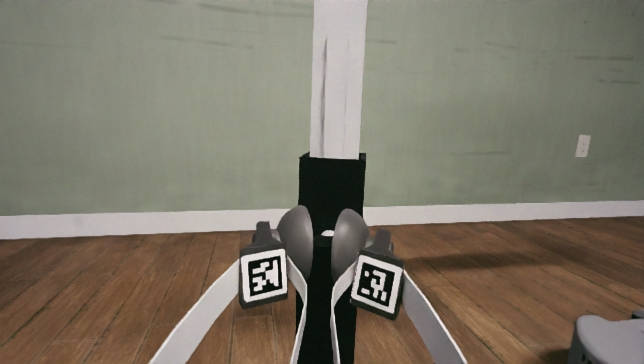

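{"fn": "execute_actions", "kwargs": {"actions": [{"r1":{"joints":{"lift_m":0.772}}}], "cameras": []}}

{"fn": "execute_actions", "kwargs": {"actions": [{"r2":{"joints":{"gripper_m":0.06}}}], "cameras": []}}

{"fn": "execute_actions", "kwargs": {"actions": [{"r1":{"joints":{"lift_m":0.795}},"r2":{"joints":{"arm_m":0.05}}}], "cameras": ["r2_wrist_camera","r2_head_camera"]}}

Scene clock: 189.10 s.
r1.base_odometry: x=-1.156 y=-3.162 heading=+0.880 (m, m, rad; r1's odometry frame)
r1.turned_by_wheels: +0.000 (rad since the last result)
r1.turned_by_imu: +0.002 (rad since the last result)
r1.base_tilt: forward=-0.9 right=-0.4 (deg)
r1.lidar_m: 1.31 2.69 1.96 1.88 1.78 1.29 1.24 1.28 1.73 0.60 0.93 1.53
r1.head_depth_mm: 2426 2684 2953 2379 1842 1517 1287 / 2433 2704 2954 2351 1878 - 1229 / 2455 2683 2961 2342 1651 1386 1247 / 2422 2695 2920 2292 - 1041 1177 / 2440 2743 2910 2290 1731 1384 1224 / 2444 2720 2908 2238 1756 1374 1223 / 2441 2696 2932 2244 1744 1246 1216
r1.base_status: not commanded
r1.joint_positions: lift_m=+0.739 arm_m=+0.230 wrist_yaw_rad=+0.006 wrist_pitch_rad=-0.211 wrist_roll_rad=-0.011 gripper_m=-0.019 head_pan_rad=-1.563 head_tilt_rad=-0.593
r1.joint_status: lift_m contact_stop (moved +0.115 of +0.148)
r1.on_its_own: lift_m is slack since a contact_stop, until your next command for it (your +0.772 is given up); wrist_pitch_rad is at rest, and its effort (+61) is outside its rest range (-20 to +32)
r1.motor_effort: left_wheel=+0(4) right_wheel=-2(5) lift_m=+30(56) arm_m=+5(4) wrist_yaw_rad=-7(12) wrist_pitch_rad=+61(71) wrist_roll_rad=-2(18) gripper_m=-17(20) head_pan_rad=-3(3) head_tilt_rad=-4(4) (%)
r1.hand_pose: x=-0.0200 y=-0.6201 z=+0.8006 quat_wxyz=(+0.708, +0.077, -0.699, -0.072) (m; r1's base frame)
r1.wrist_depth_mm: - - - - - - - / - - - - - - - / - - - 232 207 - - / - - 168 154 144 134 - / - 131 123 115 109 103 - / - - 104 93 88 84 - / - - - - 977 77 74
r2.base_odometry: x=-2.932 y=-0.018 heading=-1.294 (m, m, rad; r2's odometry frame)
r2.turned_by_wheels: +0.000 (rad since the last result)
r2.turned_by_imu: +0.000 (rad since the last result)
r2.base_tilt: forward=+0.6 right=+0.6 (deg)
r2.lidar_m: 2.09 2.09 2.44 0.77 5.23 0.98 2.69 2.70 0.93 0.57 1.79 2.09
r2.head_depth_mm: 1831 688 1799 1519 1387 1238 1122 / 1861 2041 1802 1590 1396 1261 - / 1782 2051 694 1600 1402 1205 1145 / 1729 1987 692 1543 1374 1253 1143 / 1670 1941 1804 1612 1424 1259 1134 / 1638 1891 1894 1627 1421 1268 1137 / 1569 1834 1922 1643 1430 1273 1141
r2.base_status: not commanded
r2.joint_positions: lift_m=+0.330 arm_m=+0.131 wrist_yaw_rad=+0.005 wrist_pitch_rad=-0.006 wrist_roll_rad=+0.005 gripper_m=-0.043 head_pan_rad=-1.563 head_tilt_rad=-0.890
r2.joint_status: not commanded
r2.on_its_own: gripper_m is held at -0.044, not at your -0.060, by its stall guard, which is not easing now
r2.motor_effort: left_wheel=+3(3) right_wheel=-3(4) lift_m=+24(25) arm_m=-13(14) wrist_yaw_rad=-6(6) wrist_pitch_rad=+3(3) wrist_roll_rad=-1(2) gripper_m=-22(26) head_pan_rad=-2(2) head_tilt_rad=-6(6) (%)
r2.hand_pose: x=-0.0200 y=-0.5320 z=+0.4433 quat_wxyz=(+0.706, +0.004, -0.709, +0.000) (m; r2's base frame)
r2.wrist_depth_mm: - - - 187 - - - / - - - 195 - - - / - - - - - - - / - - - 197 - - - / - - - 200 - - - / 891 917 - 211 - - - / 706 720 742 221 728 773 551
pictures: none
No camera images: the call's "cameras" was empty. Leave "cameras" out to get every camera's image.

not run: a stop came earlier in this reply.

not run: a stop came earlier in this reply.


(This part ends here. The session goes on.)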